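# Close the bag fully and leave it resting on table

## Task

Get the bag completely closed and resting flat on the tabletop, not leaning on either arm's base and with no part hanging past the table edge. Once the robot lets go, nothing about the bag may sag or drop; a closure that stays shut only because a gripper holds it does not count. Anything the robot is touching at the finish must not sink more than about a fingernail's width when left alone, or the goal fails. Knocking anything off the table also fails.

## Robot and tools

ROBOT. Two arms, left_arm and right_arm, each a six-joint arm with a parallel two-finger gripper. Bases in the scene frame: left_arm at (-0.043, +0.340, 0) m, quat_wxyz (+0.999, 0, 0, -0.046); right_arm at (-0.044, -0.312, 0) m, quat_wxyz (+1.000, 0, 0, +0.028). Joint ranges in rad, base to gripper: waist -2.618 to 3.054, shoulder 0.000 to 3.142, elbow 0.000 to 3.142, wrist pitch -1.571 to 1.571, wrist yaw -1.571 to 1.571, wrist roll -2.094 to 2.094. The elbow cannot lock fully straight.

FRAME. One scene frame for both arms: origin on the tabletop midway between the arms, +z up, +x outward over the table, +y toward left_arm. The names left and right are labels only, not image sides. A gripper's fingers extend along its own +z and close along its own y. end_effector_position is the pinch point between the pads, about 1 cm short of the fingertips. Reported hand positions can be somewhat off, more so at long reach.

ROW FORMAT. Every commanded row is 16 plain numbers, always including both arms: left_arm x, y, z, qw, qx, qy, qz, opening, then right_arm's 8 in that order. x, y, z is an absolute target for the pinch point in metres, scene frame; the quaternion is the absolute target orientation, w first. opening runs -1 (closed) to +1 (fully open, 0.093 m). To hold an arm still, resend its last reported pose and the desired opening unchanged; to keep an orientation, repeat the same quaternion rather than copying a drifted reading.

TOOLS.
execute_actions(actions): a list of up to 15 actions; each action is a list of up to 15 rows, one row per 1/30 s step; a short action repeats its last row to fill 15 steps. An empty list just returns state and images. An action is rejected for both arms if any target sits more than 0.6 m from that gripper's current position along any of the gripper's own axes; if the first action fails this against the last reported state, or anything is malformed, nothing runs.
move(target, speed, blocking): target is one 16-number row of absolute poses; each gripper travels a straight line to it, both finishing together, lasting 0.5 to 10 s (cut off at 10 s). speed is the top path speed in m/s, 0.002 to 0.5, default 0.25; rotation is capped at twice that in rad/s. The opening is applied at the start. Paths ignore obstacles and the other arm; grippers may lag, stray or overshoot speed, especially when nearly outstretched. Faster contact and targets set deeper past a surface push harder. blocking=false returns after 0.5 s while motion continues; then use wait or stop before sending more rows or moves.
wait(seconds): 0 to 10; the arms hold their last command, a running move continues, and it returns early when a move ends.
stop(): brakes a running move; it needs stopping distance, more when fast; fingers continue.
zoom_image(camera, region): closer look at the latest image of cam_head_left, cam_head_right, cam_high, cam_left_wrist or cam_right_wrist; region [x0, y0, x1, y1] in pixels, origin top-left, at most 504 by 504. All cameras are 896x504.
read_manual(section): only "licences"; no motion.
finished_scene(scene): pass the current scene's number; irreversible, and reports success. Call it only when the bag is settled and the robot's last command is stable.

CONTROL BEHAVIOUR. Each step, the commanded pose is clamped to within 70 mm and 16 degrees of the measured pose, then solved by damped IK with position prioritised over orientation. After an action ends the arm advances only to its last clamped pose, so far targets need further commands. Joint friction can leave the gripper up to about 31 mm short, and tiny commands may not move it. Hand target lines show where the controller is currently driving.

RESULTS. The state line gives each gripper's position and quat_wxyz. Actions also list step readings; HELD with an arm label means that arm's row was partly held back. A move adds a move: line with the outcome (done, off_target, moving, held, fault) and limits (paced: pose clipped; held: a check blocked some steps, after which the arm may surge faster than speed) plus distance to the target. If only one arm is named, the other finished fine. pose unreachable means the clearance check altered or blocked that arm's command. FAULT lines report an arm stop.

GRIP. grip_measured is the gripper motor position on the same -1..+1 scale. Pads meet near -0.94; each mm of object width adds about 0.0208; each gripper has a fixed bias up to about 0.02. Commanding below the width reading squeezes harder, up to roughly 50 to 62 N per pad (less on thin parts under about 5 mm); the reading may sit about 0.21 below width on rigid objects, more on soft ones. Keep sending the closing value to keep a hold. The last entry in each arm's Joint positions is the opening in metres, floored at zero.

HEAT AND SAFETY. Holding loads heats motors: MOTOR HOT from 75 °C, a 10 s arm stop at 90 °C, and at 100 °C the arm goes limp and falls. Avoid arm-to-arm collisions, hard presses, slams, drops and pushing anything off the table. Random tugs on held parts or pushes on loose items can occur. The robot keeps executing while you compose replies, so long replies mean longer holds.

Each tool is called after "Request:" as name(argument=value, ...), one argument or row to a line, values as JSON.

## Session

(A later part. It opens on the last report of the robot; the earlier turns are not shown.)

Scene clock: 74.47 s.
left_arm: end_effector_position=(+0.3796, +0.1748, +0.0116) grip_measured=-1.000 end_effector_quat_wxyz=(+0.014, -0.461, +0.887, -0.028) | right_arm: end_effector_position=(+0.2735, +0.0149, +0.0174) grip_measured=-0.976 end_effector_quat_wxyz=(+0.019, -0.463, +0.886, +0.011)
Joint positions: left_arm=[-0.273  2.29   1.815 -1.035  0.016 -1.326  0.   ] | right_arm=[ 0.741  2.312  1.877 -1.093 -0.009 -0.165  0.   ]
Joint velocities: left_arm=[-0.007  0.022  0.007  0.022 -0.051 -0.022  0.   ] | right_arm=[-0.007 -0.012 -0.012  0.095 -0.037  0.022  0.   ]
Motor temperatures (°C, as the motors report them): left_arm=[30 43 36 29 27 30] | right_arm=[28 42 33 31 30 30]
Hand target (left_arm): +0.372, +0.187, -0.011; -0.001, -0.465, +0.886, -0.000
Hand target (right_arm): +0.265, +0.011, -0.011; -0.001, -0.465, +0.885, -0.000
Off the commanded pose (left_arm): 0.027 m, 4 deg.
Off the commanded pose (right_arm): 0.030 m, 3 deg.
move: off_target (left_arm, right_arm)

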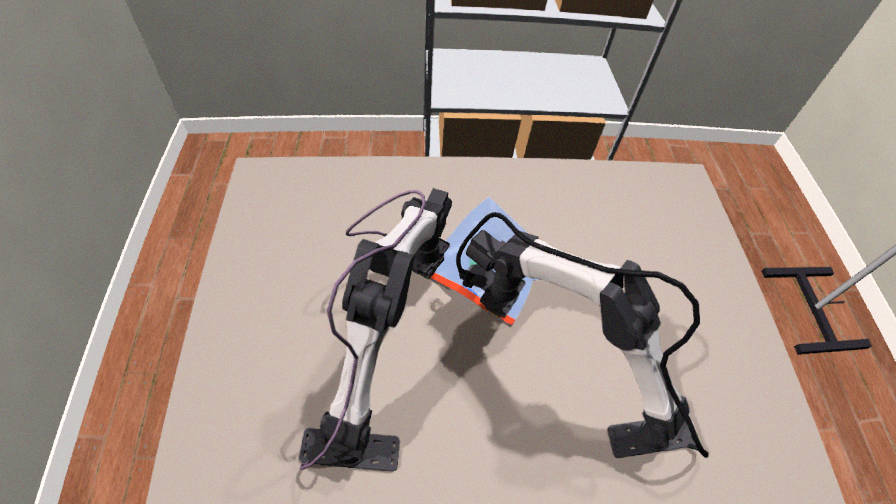

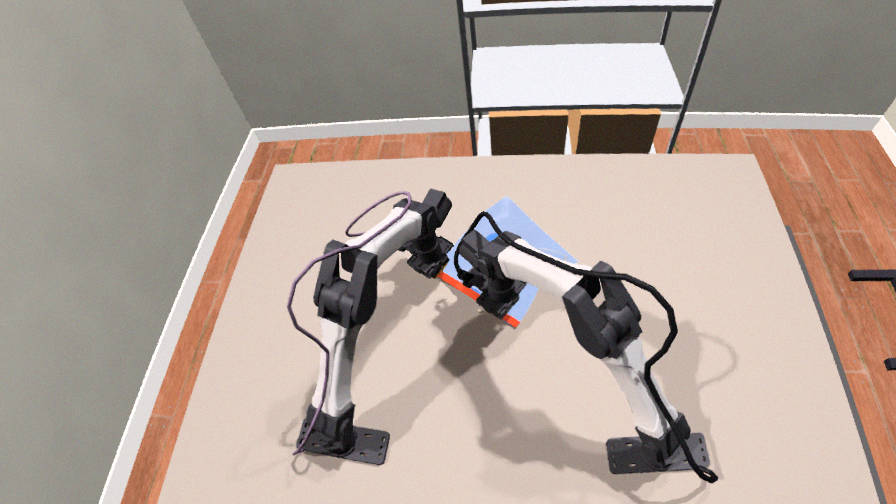

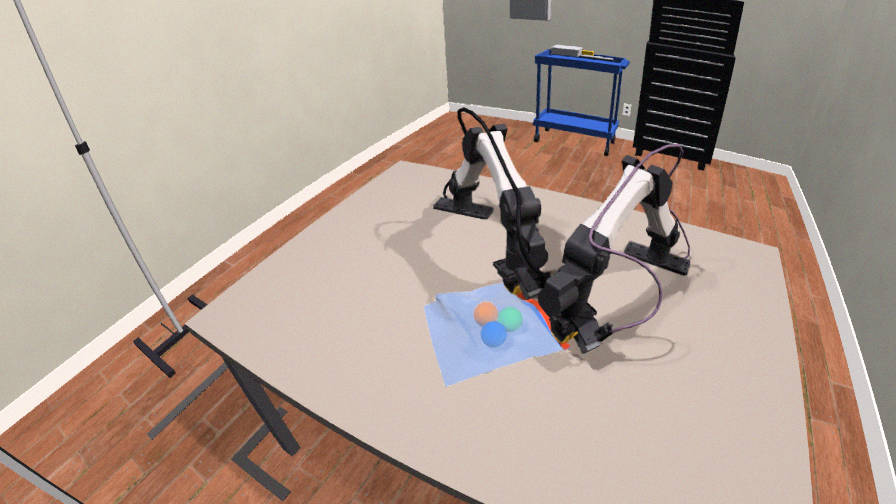

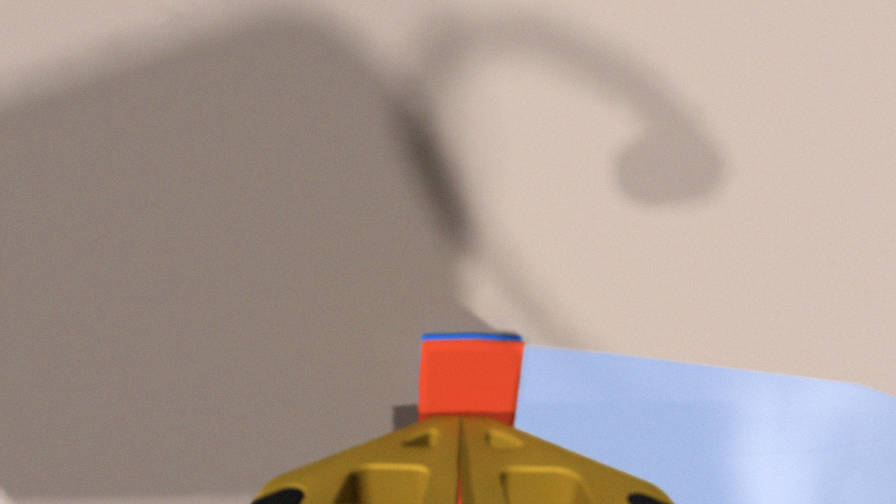

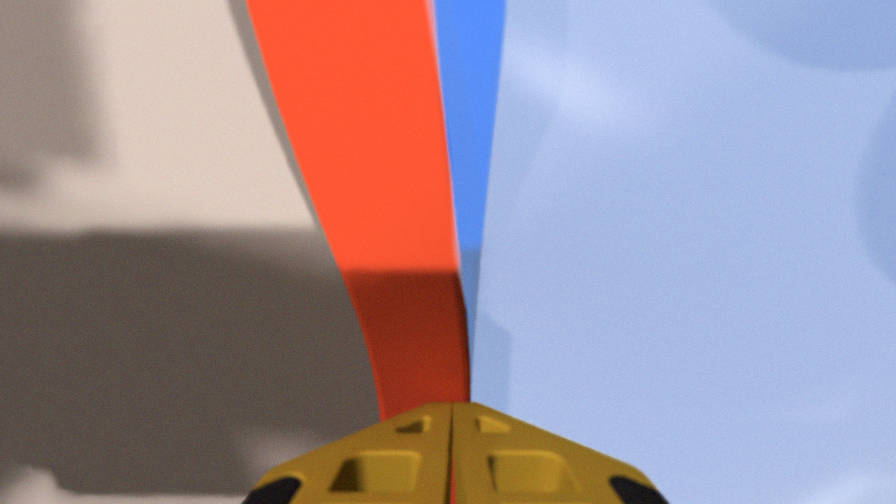

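Request:
move(
  target=[0.372, 0.172, 0.06, 0, -0.465, 0.885, 0, -1, 0.262, 0.004, 0.06, 0, -0.465, 0.885, 0, -1],
  speed=0.1,
)

Request:
move(
  target=[0.285, 0.040, 0.10, 0, -0.465, 0.885, 0, -1, 0.238, -0.028, 0.065, 0.102, 0.281, 0.897, 0.327, -1],
  speed=0.3,
)

Scene clock: 82.43 s.
left_arm: end_effector_position=(+0.3721, +0.1732, +0.0604) grip_measured=-1.000 end_effector_quat_wxyz=(-0.002, -0.464, +0.886, -0.007) | right_arm: end_effector_position=(+0.2597, +0.0008, +0.0494) grip_measured=-0.976 end_effector_quat_wxyz=(-0.012, -0.463, +0.887, +0.001)
Joint positions: left_arm=[-0.284  2.288  2.01  -1.284  0.012 -1.343  0.   ] | right_arm=[ 0.741  2.273  1.94  -1.26  -0.009 -0.165  0.   ]
Joint velocities: left_arm=[-0.002 -0.002 -0.032  0.007 -0.051  0.007  0.   ] | right_arm=[-0.012  0.017  0.017  0.066  0.007  0.051  0.   ]
Motor temperatures (°C, as the motors report them): left_arm=[30 43 36 29 27 30] | right_arm=[28 44 32 31 30 30]
Hand target (left_arm): +0.373, +0.172, +0.060; +0.001, -0.465, +0.885, -0.000
Hand target (right_arm): +0.262, +0.004, +0.060; +0.000, -0.465, +0.885, +0.000
Off the commanded pose (left_arm): 0.001 m, 1 deg.
Off the commanded pose (right_arm): 0.011 m, 1 deg.
move: off_target (right_arm)

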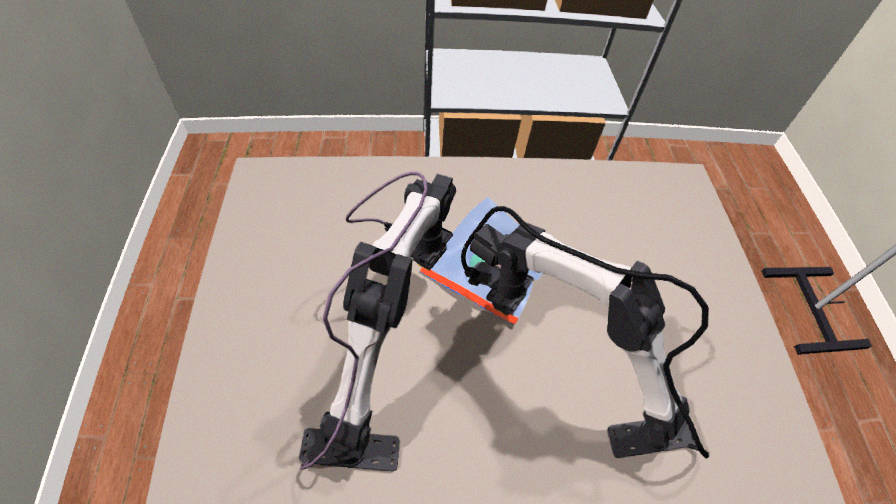

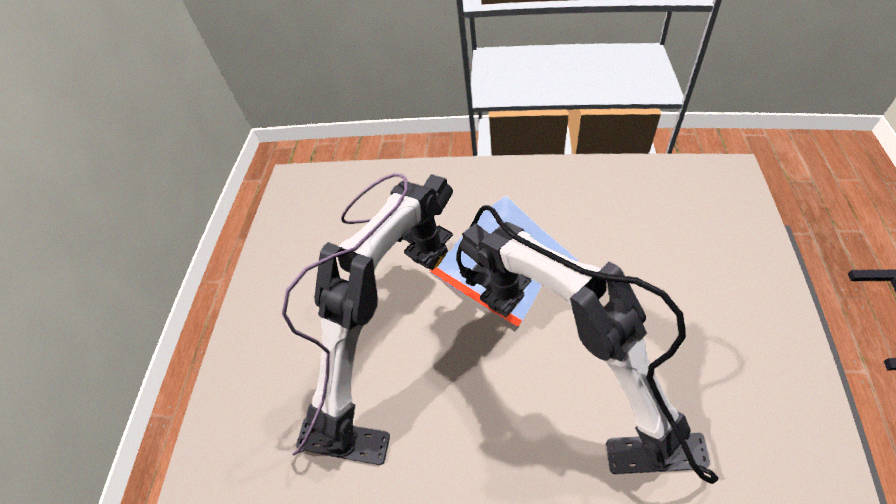

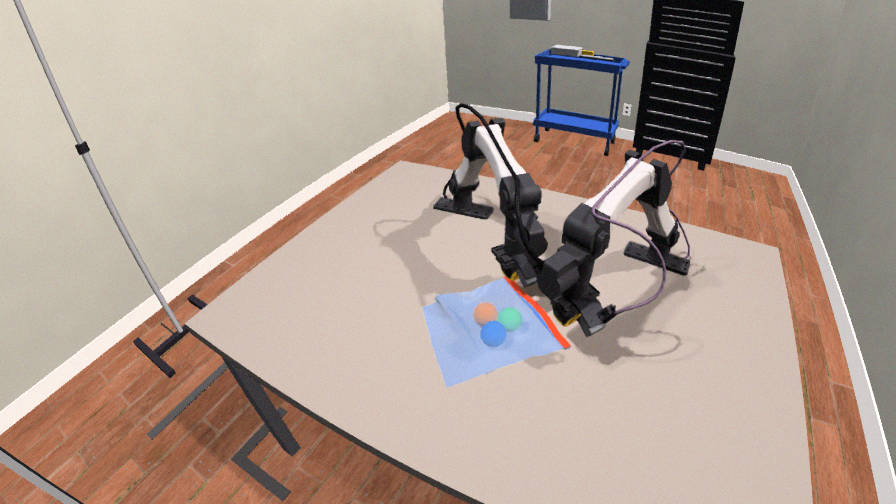

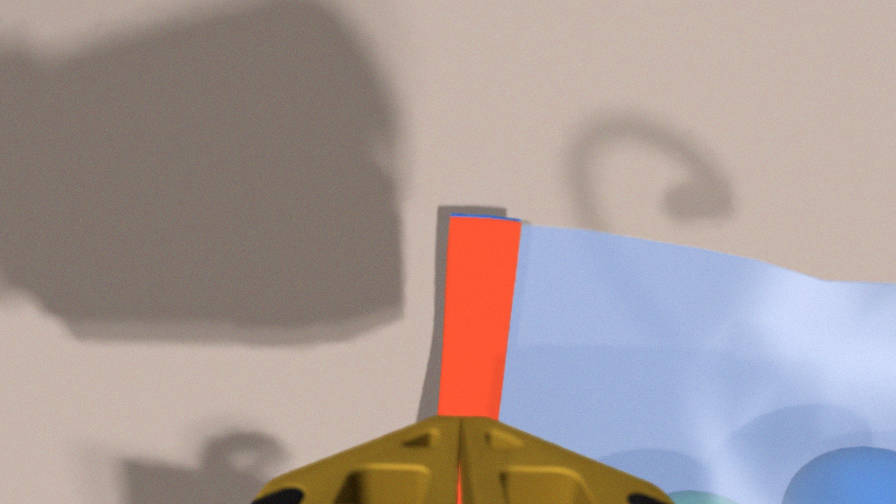

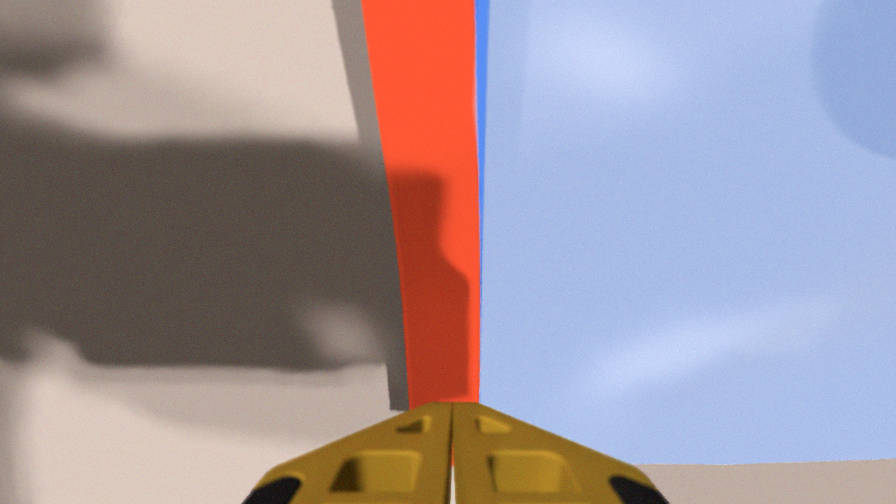

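Scene clock: 85.93 s.
left_arm: end_effector_position=(+0.2865, +0.0412, +0.1031) grip_measured=-1.000 end_effector_quat_wxyz=(+0.002, -0.463, +0.886, -0.008) | right_arm: end_effector_position=(+0.2430, -0.0270, +0.0667) grip_measured=-0.976 end_effector_quat_wxyz=(+0.101, +0.278, +0.898, +0.326)
Joint positions: left_arm=[-0.641  2.272  2.153 -1.434  0.003 -1.698  0.   ] | right_arm=[ 0.658  1.62   0.867 -0.137 -0.164  1.372  0.   ]
Joint velocities: left_arm=[-0.002 -0.027 -0.012 -0.007 -0.051  0.066  0.   ] | right_arm=[ 0.012 -0.002  0.002 -0.037  0.007 -0.007  0.   ]
Motor temperatures (°C, as the motors report them): left_arm=[30 44 36 29 27 30] | right_arm=[28 45 32 31 30 30]
Hand target (left_arm): +0.287, +0.041, +0.100; +0.005, -0.465, +0.885, -0.000
Hand target (right_arm): +0.237, -0.029, +0.066; +0.103, +0.278, +0.897, +0.326
Off the commanded pose (left_arm): 0.004 m, 1 deg.
Off the commanded pose (right_arm): 0.005 m, 0 deg.
move: done

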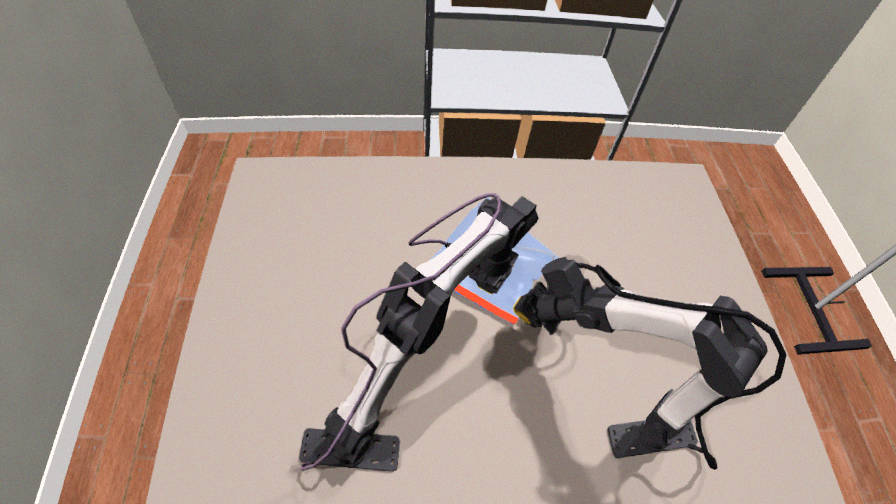

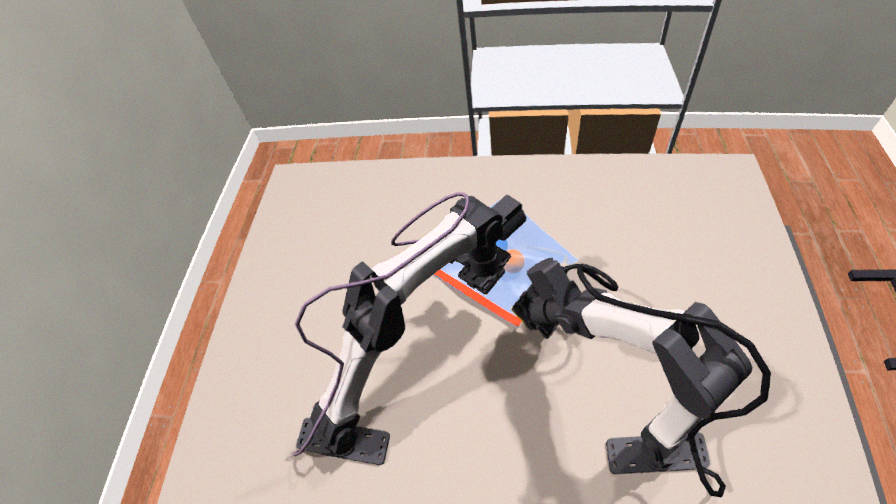

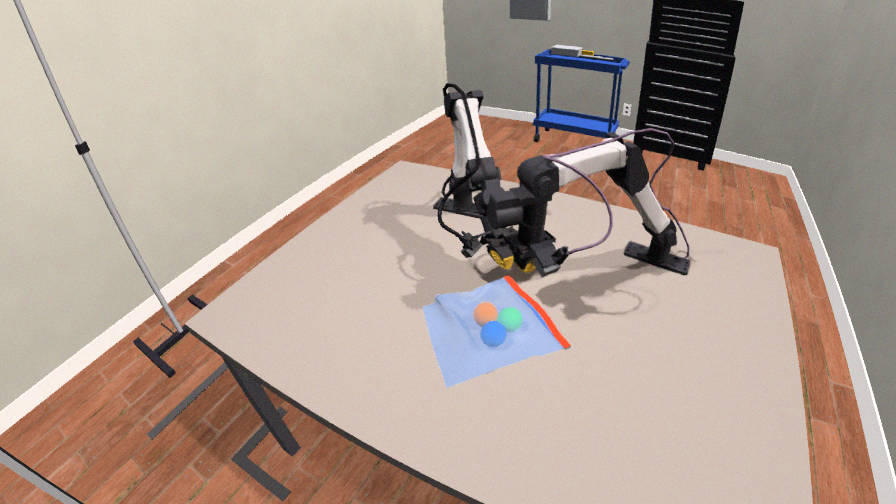

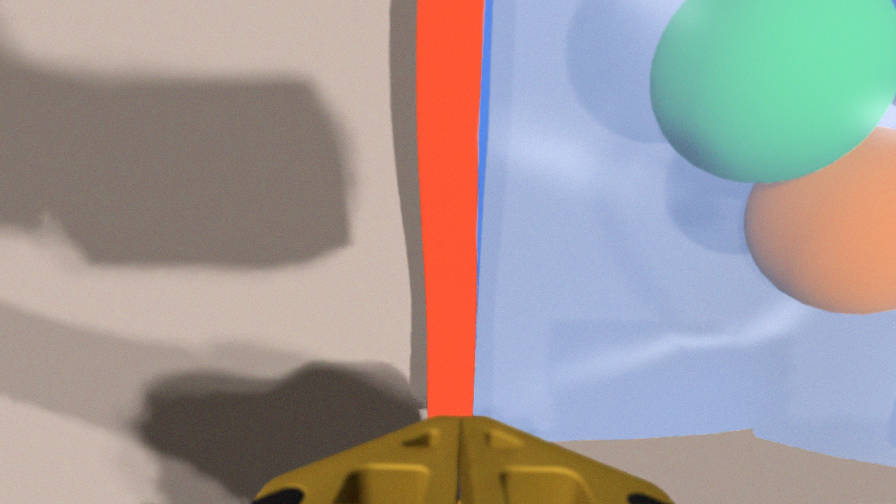

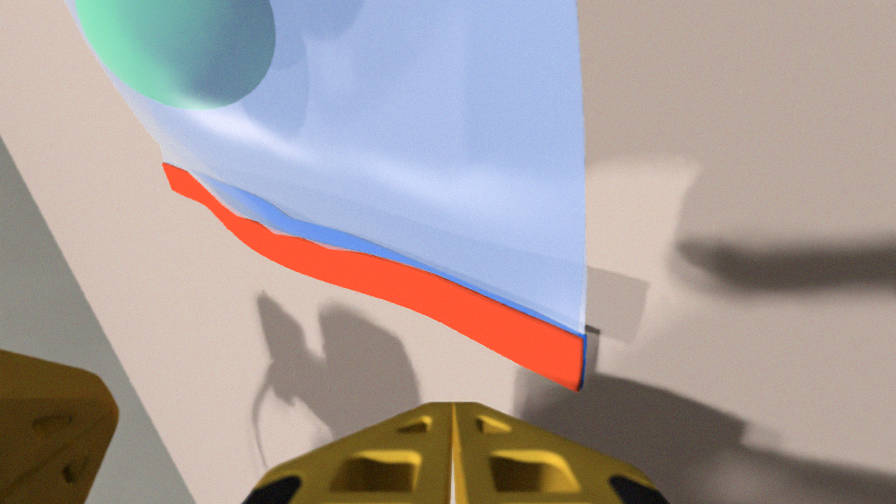

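Request:
move(
  target=[0.276, 0.030, 0.06, 0, -0.465, 0.885, 0, -1, 0.233, -0.021, -0.005, 0.102, 0.281, 0.897, 0.327, -1],
  speed=0.06,
)

Scene clock: 89.87 s.
left_arm: end_effector_position=(+0.2811, +0.0290, +0.0721) grip_measured=-1.000 end_effector_quat_wxyz=(+0.003, -0.465, +0.885, -0.014) | right_arm: end_effector_position=(+0.2438, -0.0128, +0.0177) grip_measured=-0.976 end_effector_quat_wxyz=(+0.112, +0.274, +0.888, +0.353)
Joint positions: left_arm=[-0.67   2.272  2.028 -1.299  0.003 -1.729  0.   ] | right_arm=[ 0.688  1.771  0.748  0.199 -0.15   1.402  0.   ]
Joint velocities: left_arm=[-0.012 -0.002  0.007  0.022 -0.022 -0.066  0.   ] | right_arm=[-0.007  0.007  0.002  0.081 -0.022  0.022  0.   ]
Motor temperatures (°C, as the motors report them): left_arm=[30 45 37 29 27 30] | right_arm=[28 45 32 32 30 30]
Hand target (left_arm): +0.276, +0.031, +0.060; +0.000, -0.465, +0.885, +0.000
Hand target (right_arm): +0.232, -0.022, -0.004; +0.102, +0.281, +0.897, +0.327
Off the commanded pose (left_arm): 0.013 m, 2 deg.
Off the commanded pose (right_arm): 0.026 m, 3 deg.
move: off_target (left_arm, right_arm)

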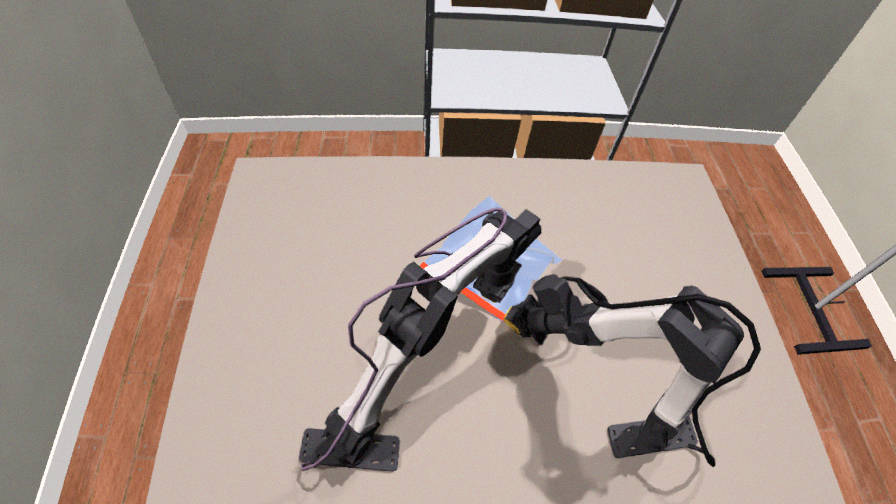

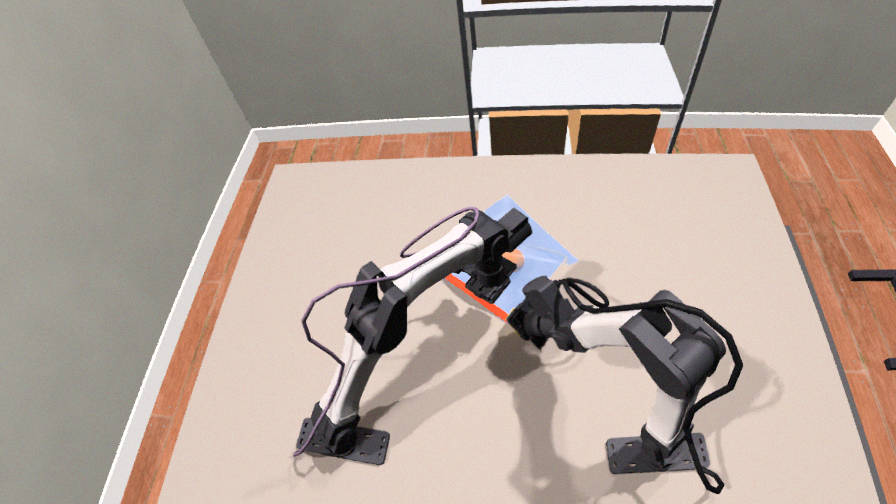

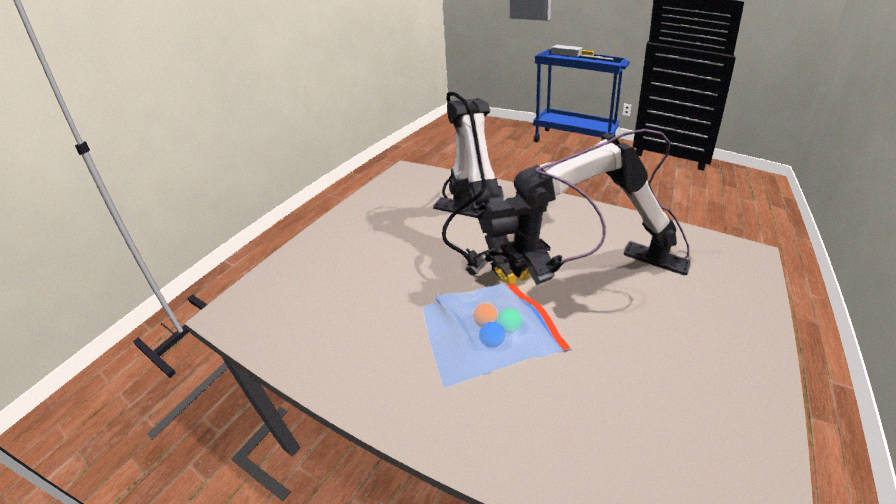

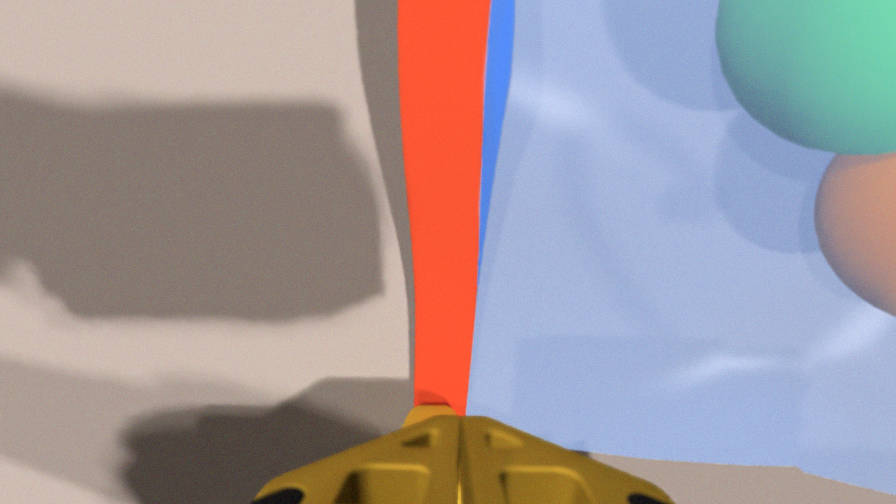

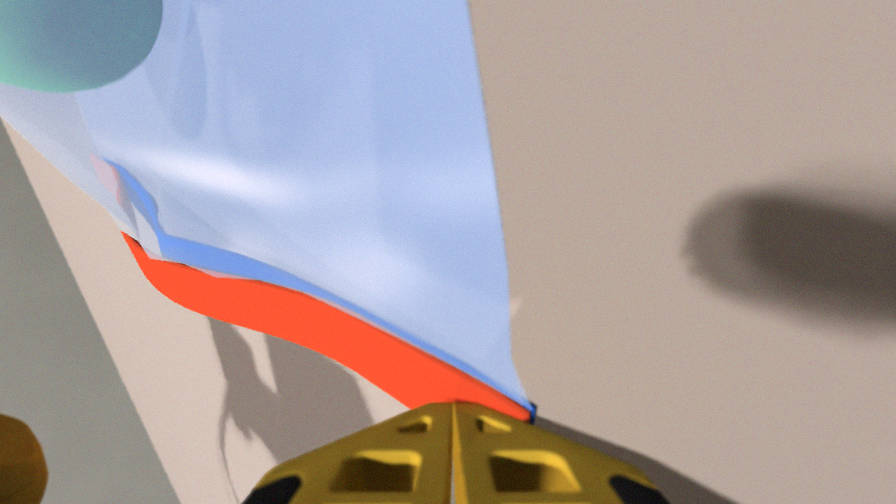

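Request:
move(
  target=[0.267, 0.027, -0.012, 0, -0.465, 0.885, 0, -1, 0.233, -0.021, -0.005, 0.102, 0.281, 0.897, 0.327, -1],
  speed=0.06,
)

Scene clock: 92.60 s.
left_arm: end_effector_position=(+0.2746, +0.0246, +0.0113) grip_measured=-1.000 end_effector_quat_wxyz=(+0.005, -0.465, +0.885, -0.021) | right_arm: end_effector_position=(+0.2442, -0.0128, +0.0179) grip_measured=-0.976 end_effector_quat_wxyz=(+0.113, +0.274, +0.887, +0.353)
Joint positions: left_arm=[-0.687  2.282  1.801 -1.047  0.003 -1.748  0.   ] | right_arm=[ 0.688  1.771  0.748  0.201 -0.149  1.403  0.   ]
Joint velocities: left_arm=[-0.002  0.002 -0.007  0.081  0.007  0.037  0.   ] | right_arm=[-0.002 -0.002  0.002 -0.022 -0.037 -0.007  0.   ]
Motor temperatures (°C, as the motors report them): left_arm=[30 45 37 29 27 30] | right_arm=[28 45 32 32 30 30]
Hand target (left_arm): +0.266, +0.029, -0.011; +0.000, -0.465, +0.885, +0.000
Hand target (right_arm): +0.233, -0.022, -0.004; +0.102, +0.281, +0.897, +0.327
Off the commanded pose (left_arm): 0.025 m, 2 deg.
Off the commanded pose (right_arm): 0.027 m, 4 deg.
move: off_target (left_arm, right_arm)

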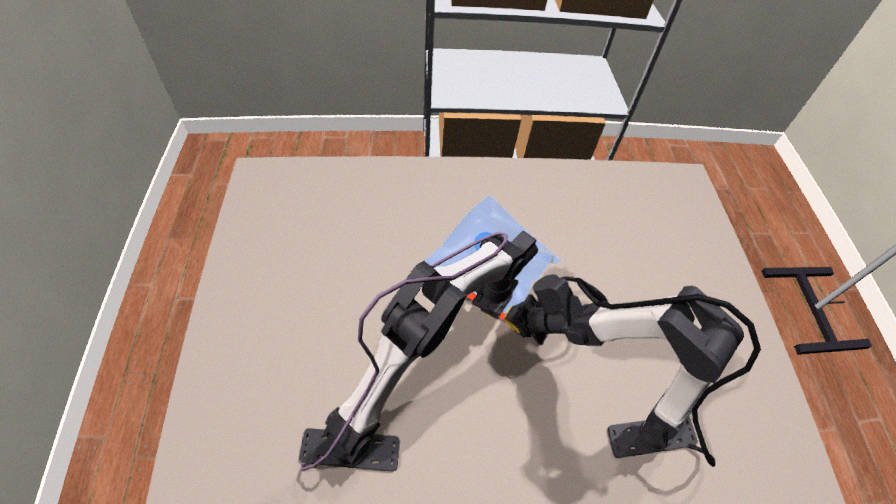

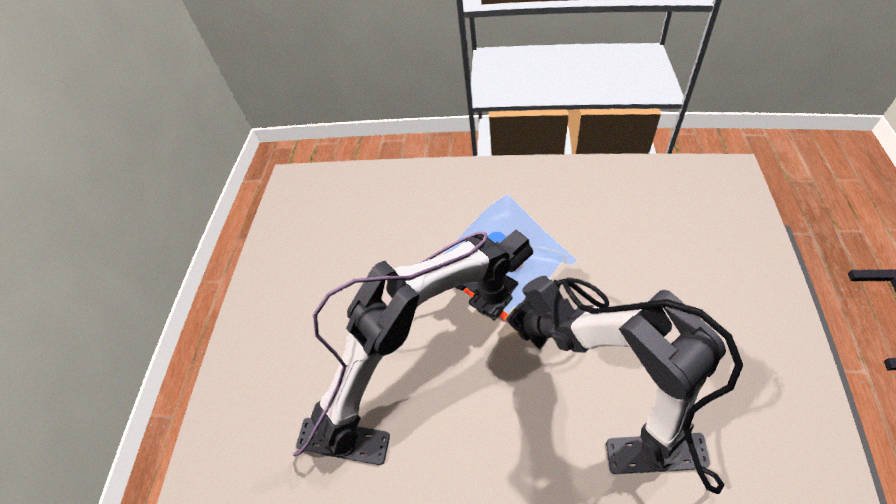

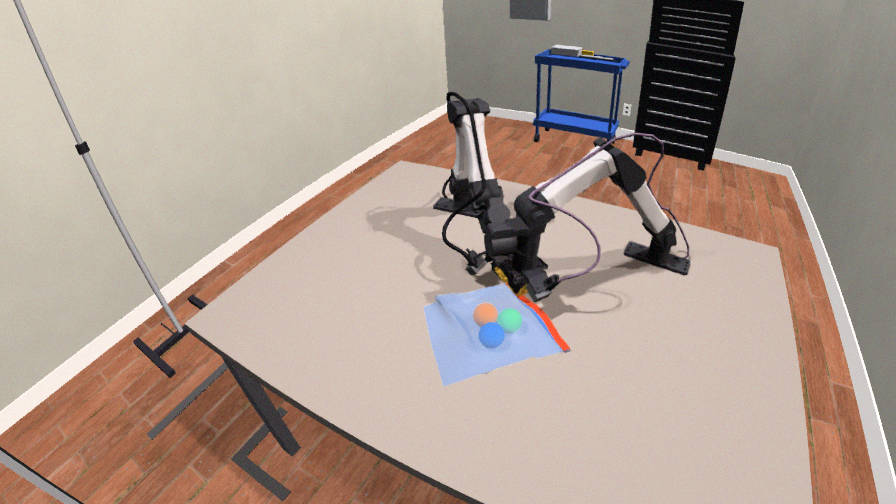

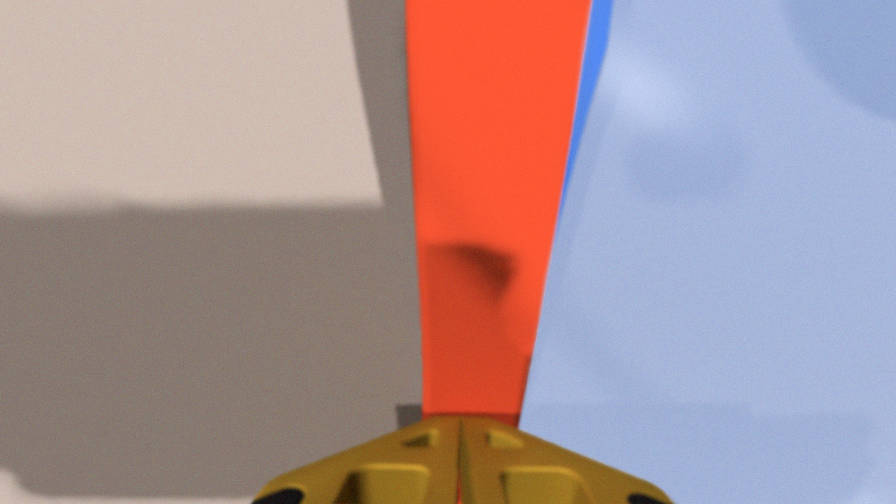

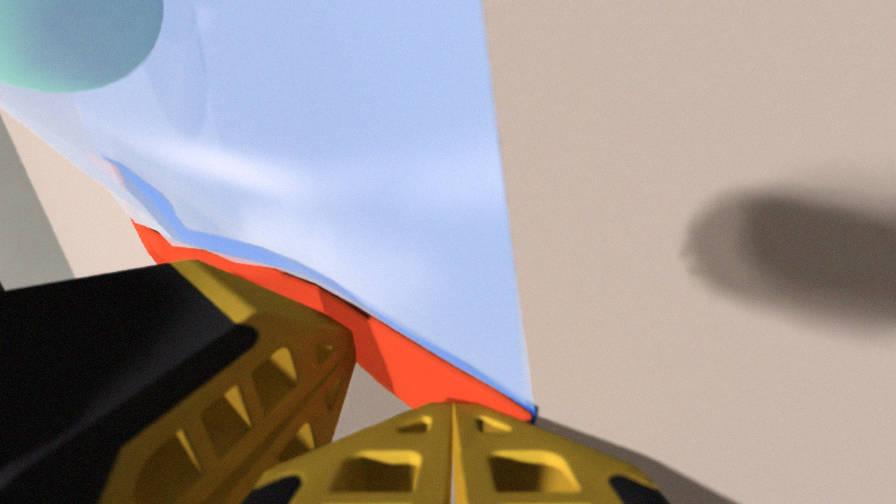

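Request:
execute_actions(
  actions=[
    [[0.270,0.031,-0.012,0,-0.465,0.885,0,-1,0.233,-0.021,-0.005,0.102,0.281,0.897,0.327,-1],[0.272,0.034,-0.012,0,-0.465,0.885,0,-1,0.233,-0.021,-0.005,0.102,0.281,0.897,0.327,-1],[0.274,0.036,-0.012,0,-0.465,0.885,0,-1,0.233,-0.021,-0.005,0.102,0.281,0.897,0.327,-1]],
    [[0.276,0.039,-0.012,0,-0.465,0.885,0,-1,0.233,-0.021,-0.005,0.102,0.281,0.897,0.327,-1],[0.278,0.041,-0.012,0,-0.465,0.885,0,-1,0.233,-0.021,-0.005,0.102,0.281,0.897,0.327,-1],[0.280,0.044,-0.012,0,-0.465,0.885,0,-1,0.233,-0.021,-0.005,0.102,0.281,0.897,0.327,-1]],
    [[0.282,0.047,-0.012,0,-0.465,0.885,0,-1,0.233,-0.021,-0.005,0.102,0.281,0.897,0.327,-1],[0.284,0.049,-0.012,0,-0.465,0.885,0,-1,0.233,-0.021,-0.005,0.102,0.281,0.897,0.327,-1],[0.286,0.052,-0.012,0,-0.465,0.885,0,-1,0.233,-0.021,-0.005,0.102,0.281,0.897,0.327,-1]],
    [[0.288,0.055,-0.012,0,-0.465,0.885,0,-1,0.233,-0.021,-0.005,0.102,0.281,0.897,0.327,-1],[0.290,0.057,-0.012,0,-0.465,0.885,0,-1,0.233,-0.021,-0.005,0.102,0.281,0.897,0.327,-1],[0.292,0.060,-0.012,0,-0.465,0.885,0,-1,0.233,-0.021,-0.005,0.102,0.281,0.897,0.327,-1]],
    [[0.294,0.063,-0.012,0,-0.465,0.885,0,-1,0.233,-0.021,-0.005,0.102,0.281,0.897,0.327,-1],[0.296,0.065,-0.012,0,-0.465,0.885,0,-1,0.233,-0.021,-0.005,0.102,0.281,0.897,0.327,-1],[0.298,0.068,-0.012,0,-0.465,0.885,0,-1,0.233,-0.021,-0.005,0.102,0.281,0.897,0.327,-1]],
  ],
)

Scene clock: 97.73 s.
left_arm: end_effector_position=(+0.3061, +0.0517, +0.0111) grip_measured=-1.000 end_effector_quat_wxyz=(+0.006, -0.463, +0.886, -0.033) | right_arm: end_effector_position=(+0.2448, -0.0129, +0.0181) grip_measured=-0.976 end_effector_quat_wxyz=(+0.115, +0.275, +0.887, +0.353)
Joint positions: left_arm=[-0.59   2.281  1.798 -1.022  0.016 -1.648  0.   ] | right_arm=[ 0.688  1.771  0.748  0.202 -0.146  1.403  0.   ]
Joint velocities: left_arm=[-0.002  0.027  0.007  0.007  0.007  0.051  0.   ] | right_arm=[ 0.022 -0.007  0.007 -0.007  0.022  0.007  0.   ]
Motor temperatures (°C, as the motors report them): left_arm=[30 45 36 29 27 30] | right_arm=[28 43 32 33 30 30]
Hand target (left_arm): +0.297, +0.068, -0.010; -0.001, -0.465, +0.885, +0.000
Hand target (right_arm): +0.233, -0.022, -0.004; +0.102, +0.281, +0.897, +0.327
Off the commanded pose (left_arm): 0.029 m, 4 deg.
Off the commanded pose (right_arm): 0.027 m, 4 deg.
Step readings (end_effector_position; steps 1 to 15: 1st action; 16 to 30: 2nd action; 31 to 45: 3rd action; 46 to 60: 4th action; 61 to 75: 5th action):
0: left_arm (+0.2746, +0.0246, +0.0113) | right_arm (+0.2442, -0.0128, +0.0179)
1: left_arm (+0.2746, +0.0246, +0.0113) | right_arm (+0.2442, -0.0128, +0.0179)
2: left_arm (+0.2746, +0.0246, +0.0113) | right_arm (+0.2442, -0.0128, +0.0179)
4: left_arm (+0.2752, +0.0252, +0.0113) | right_arm (+0.2443, -0.0128, +0.0180)
8: left_arm (+0.2755, +0.0253, +0.0113) | right_arm (+0.2445, -0.0128, +0.0181)
15: left_arm (+0.2755, +0.0253, +0.0113) | right_arm (+0.2445, -0.0128, +0.0181)
16: left_arm (+0.2757, +0.0255, +0.0113) | right_arm (+0.2445, -0.0128, +0.0181)
17: left_arm (+0.2760, +0.0258, +0.0113) | right_arm (+0.2445, -0.0128, +0.0181)
19: left_arm (+0.2779, +0.0269, +0.0114) | right_arm (+0.2446, -0.0128, +0.0181)
23: left_arm (+0.2833, +0.0304, +0.0114) | right_arm (+0.2447, -0.0129, +0.0181)
30: left_arm (+0.2844, +0.0309, +0.0115) | right_arm (+0.2447, -0.0129, +0.0181)
31: left_arm (+0.2845, +0.0310, +0.0115) | right_arm (+0.2447, -0.0129, +0.0181)
32: left_arm (+0.2849, +0.0314, +0.0115) | right_arm (+0.2447, -0.0129, +0.0181)
34: left_arm (+0.2867, +0.0328, +0.0115) | right_arm (+0.2447, -0.0129, +0.0181)
38: left_arm (+0.2916, +0.0369, +0.0115) | right_arm (+0.2447, -0.0129, +0.0181)
45: left_arm (+0.2927, +0.0378, +0.0116) | right_arm (+0.2448, -0.0129, +0.0181)
46: left_arm (+0.2927, +0.0378, +0.0116) | right_arm (+0.2448, -0.0129, +0.0181)
47: left_arm (+0.2931, +0.0381, +0.0116) | right_arm (+0.2448, -0.0129, +0.0181)
49: left_arm (+0.2948, +0.0398, +0.0116) | right_arm (+0.2448, -0.0129, +0.0181)
53: left_arm (+0.2992, +0.0443, +0.0116) | right_arm (+0.2448, -0.0129, +0.0181)
60: left_arm (+0.2999, +0.0450, +0.0116) | right_arm (+0.2448, -0.0129, +0.0181)
61: left_arm (+0.2999, +0.0453, +0.0110) | right_arm (+0.2448, -0.0129, +0.0181)
62: left_arm (+0.3000, +0.0457, +0.0107) | right_arm (+0.2448, -0.0129, +0.0181)
64: left_arm (+0.3016, +0.0469, +0.0111) | right_arm (+0.2448, -0.0129, +0.0181)
68: left_arm (+0.3053, +0.0510, +0.0111) | right_arm (+0.2448, -0.0129, +0.0181)
75: end_effector_position above

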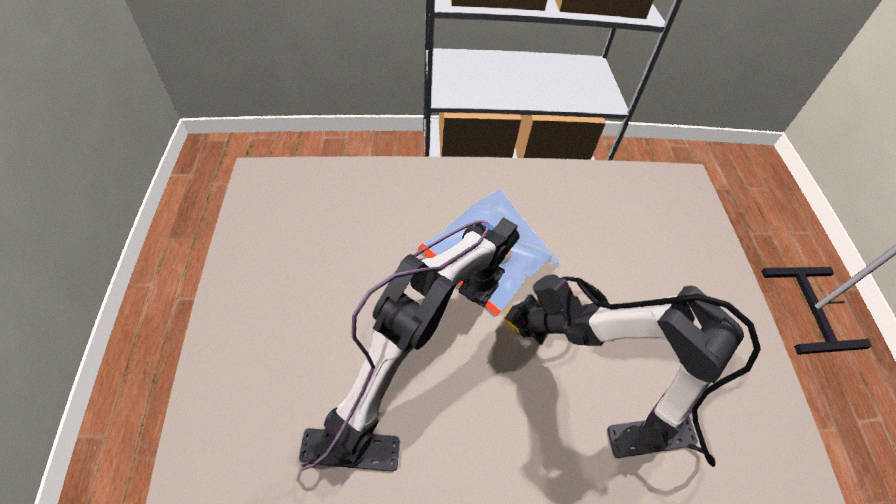

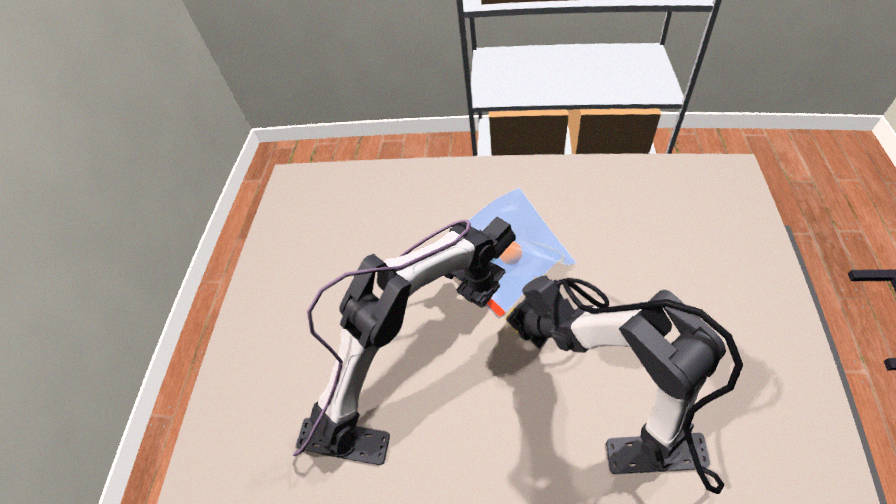

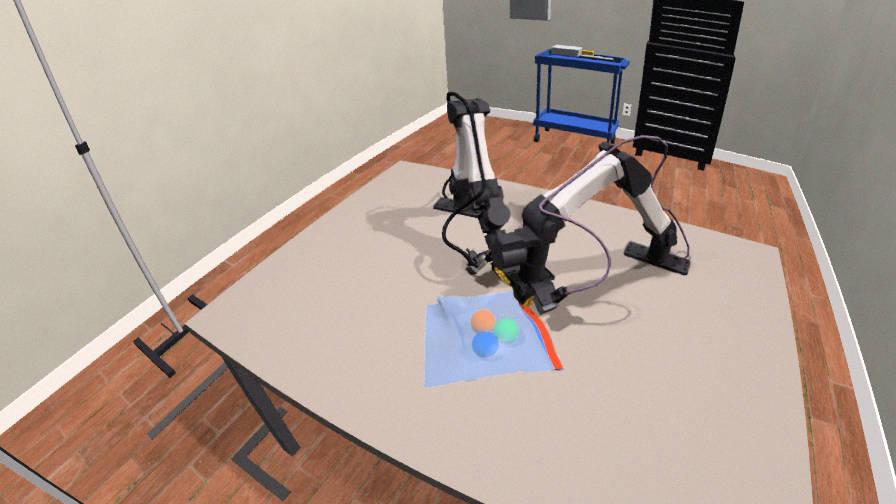

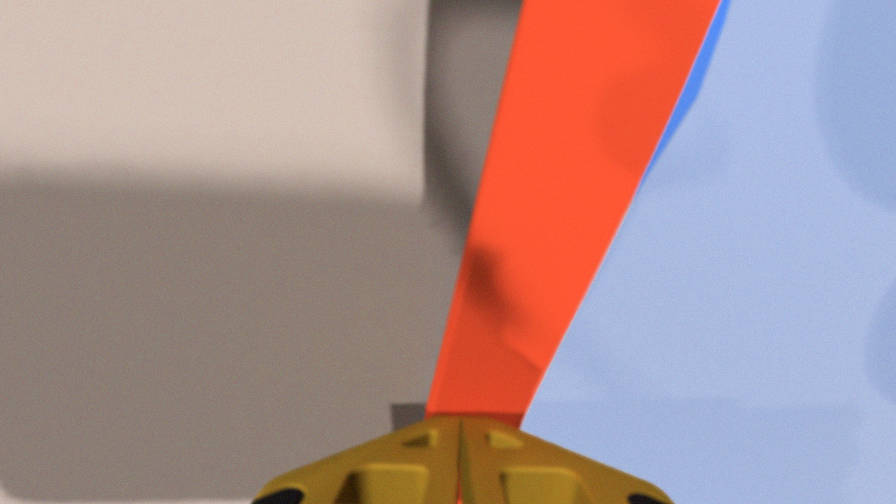

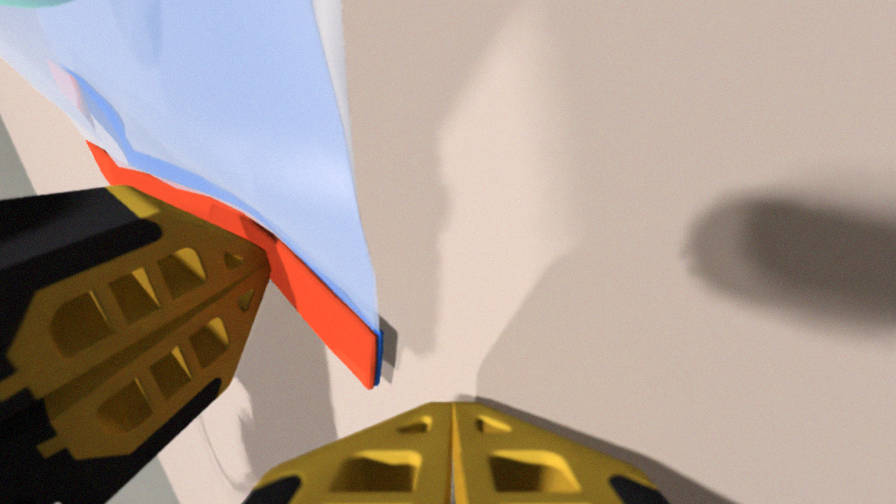

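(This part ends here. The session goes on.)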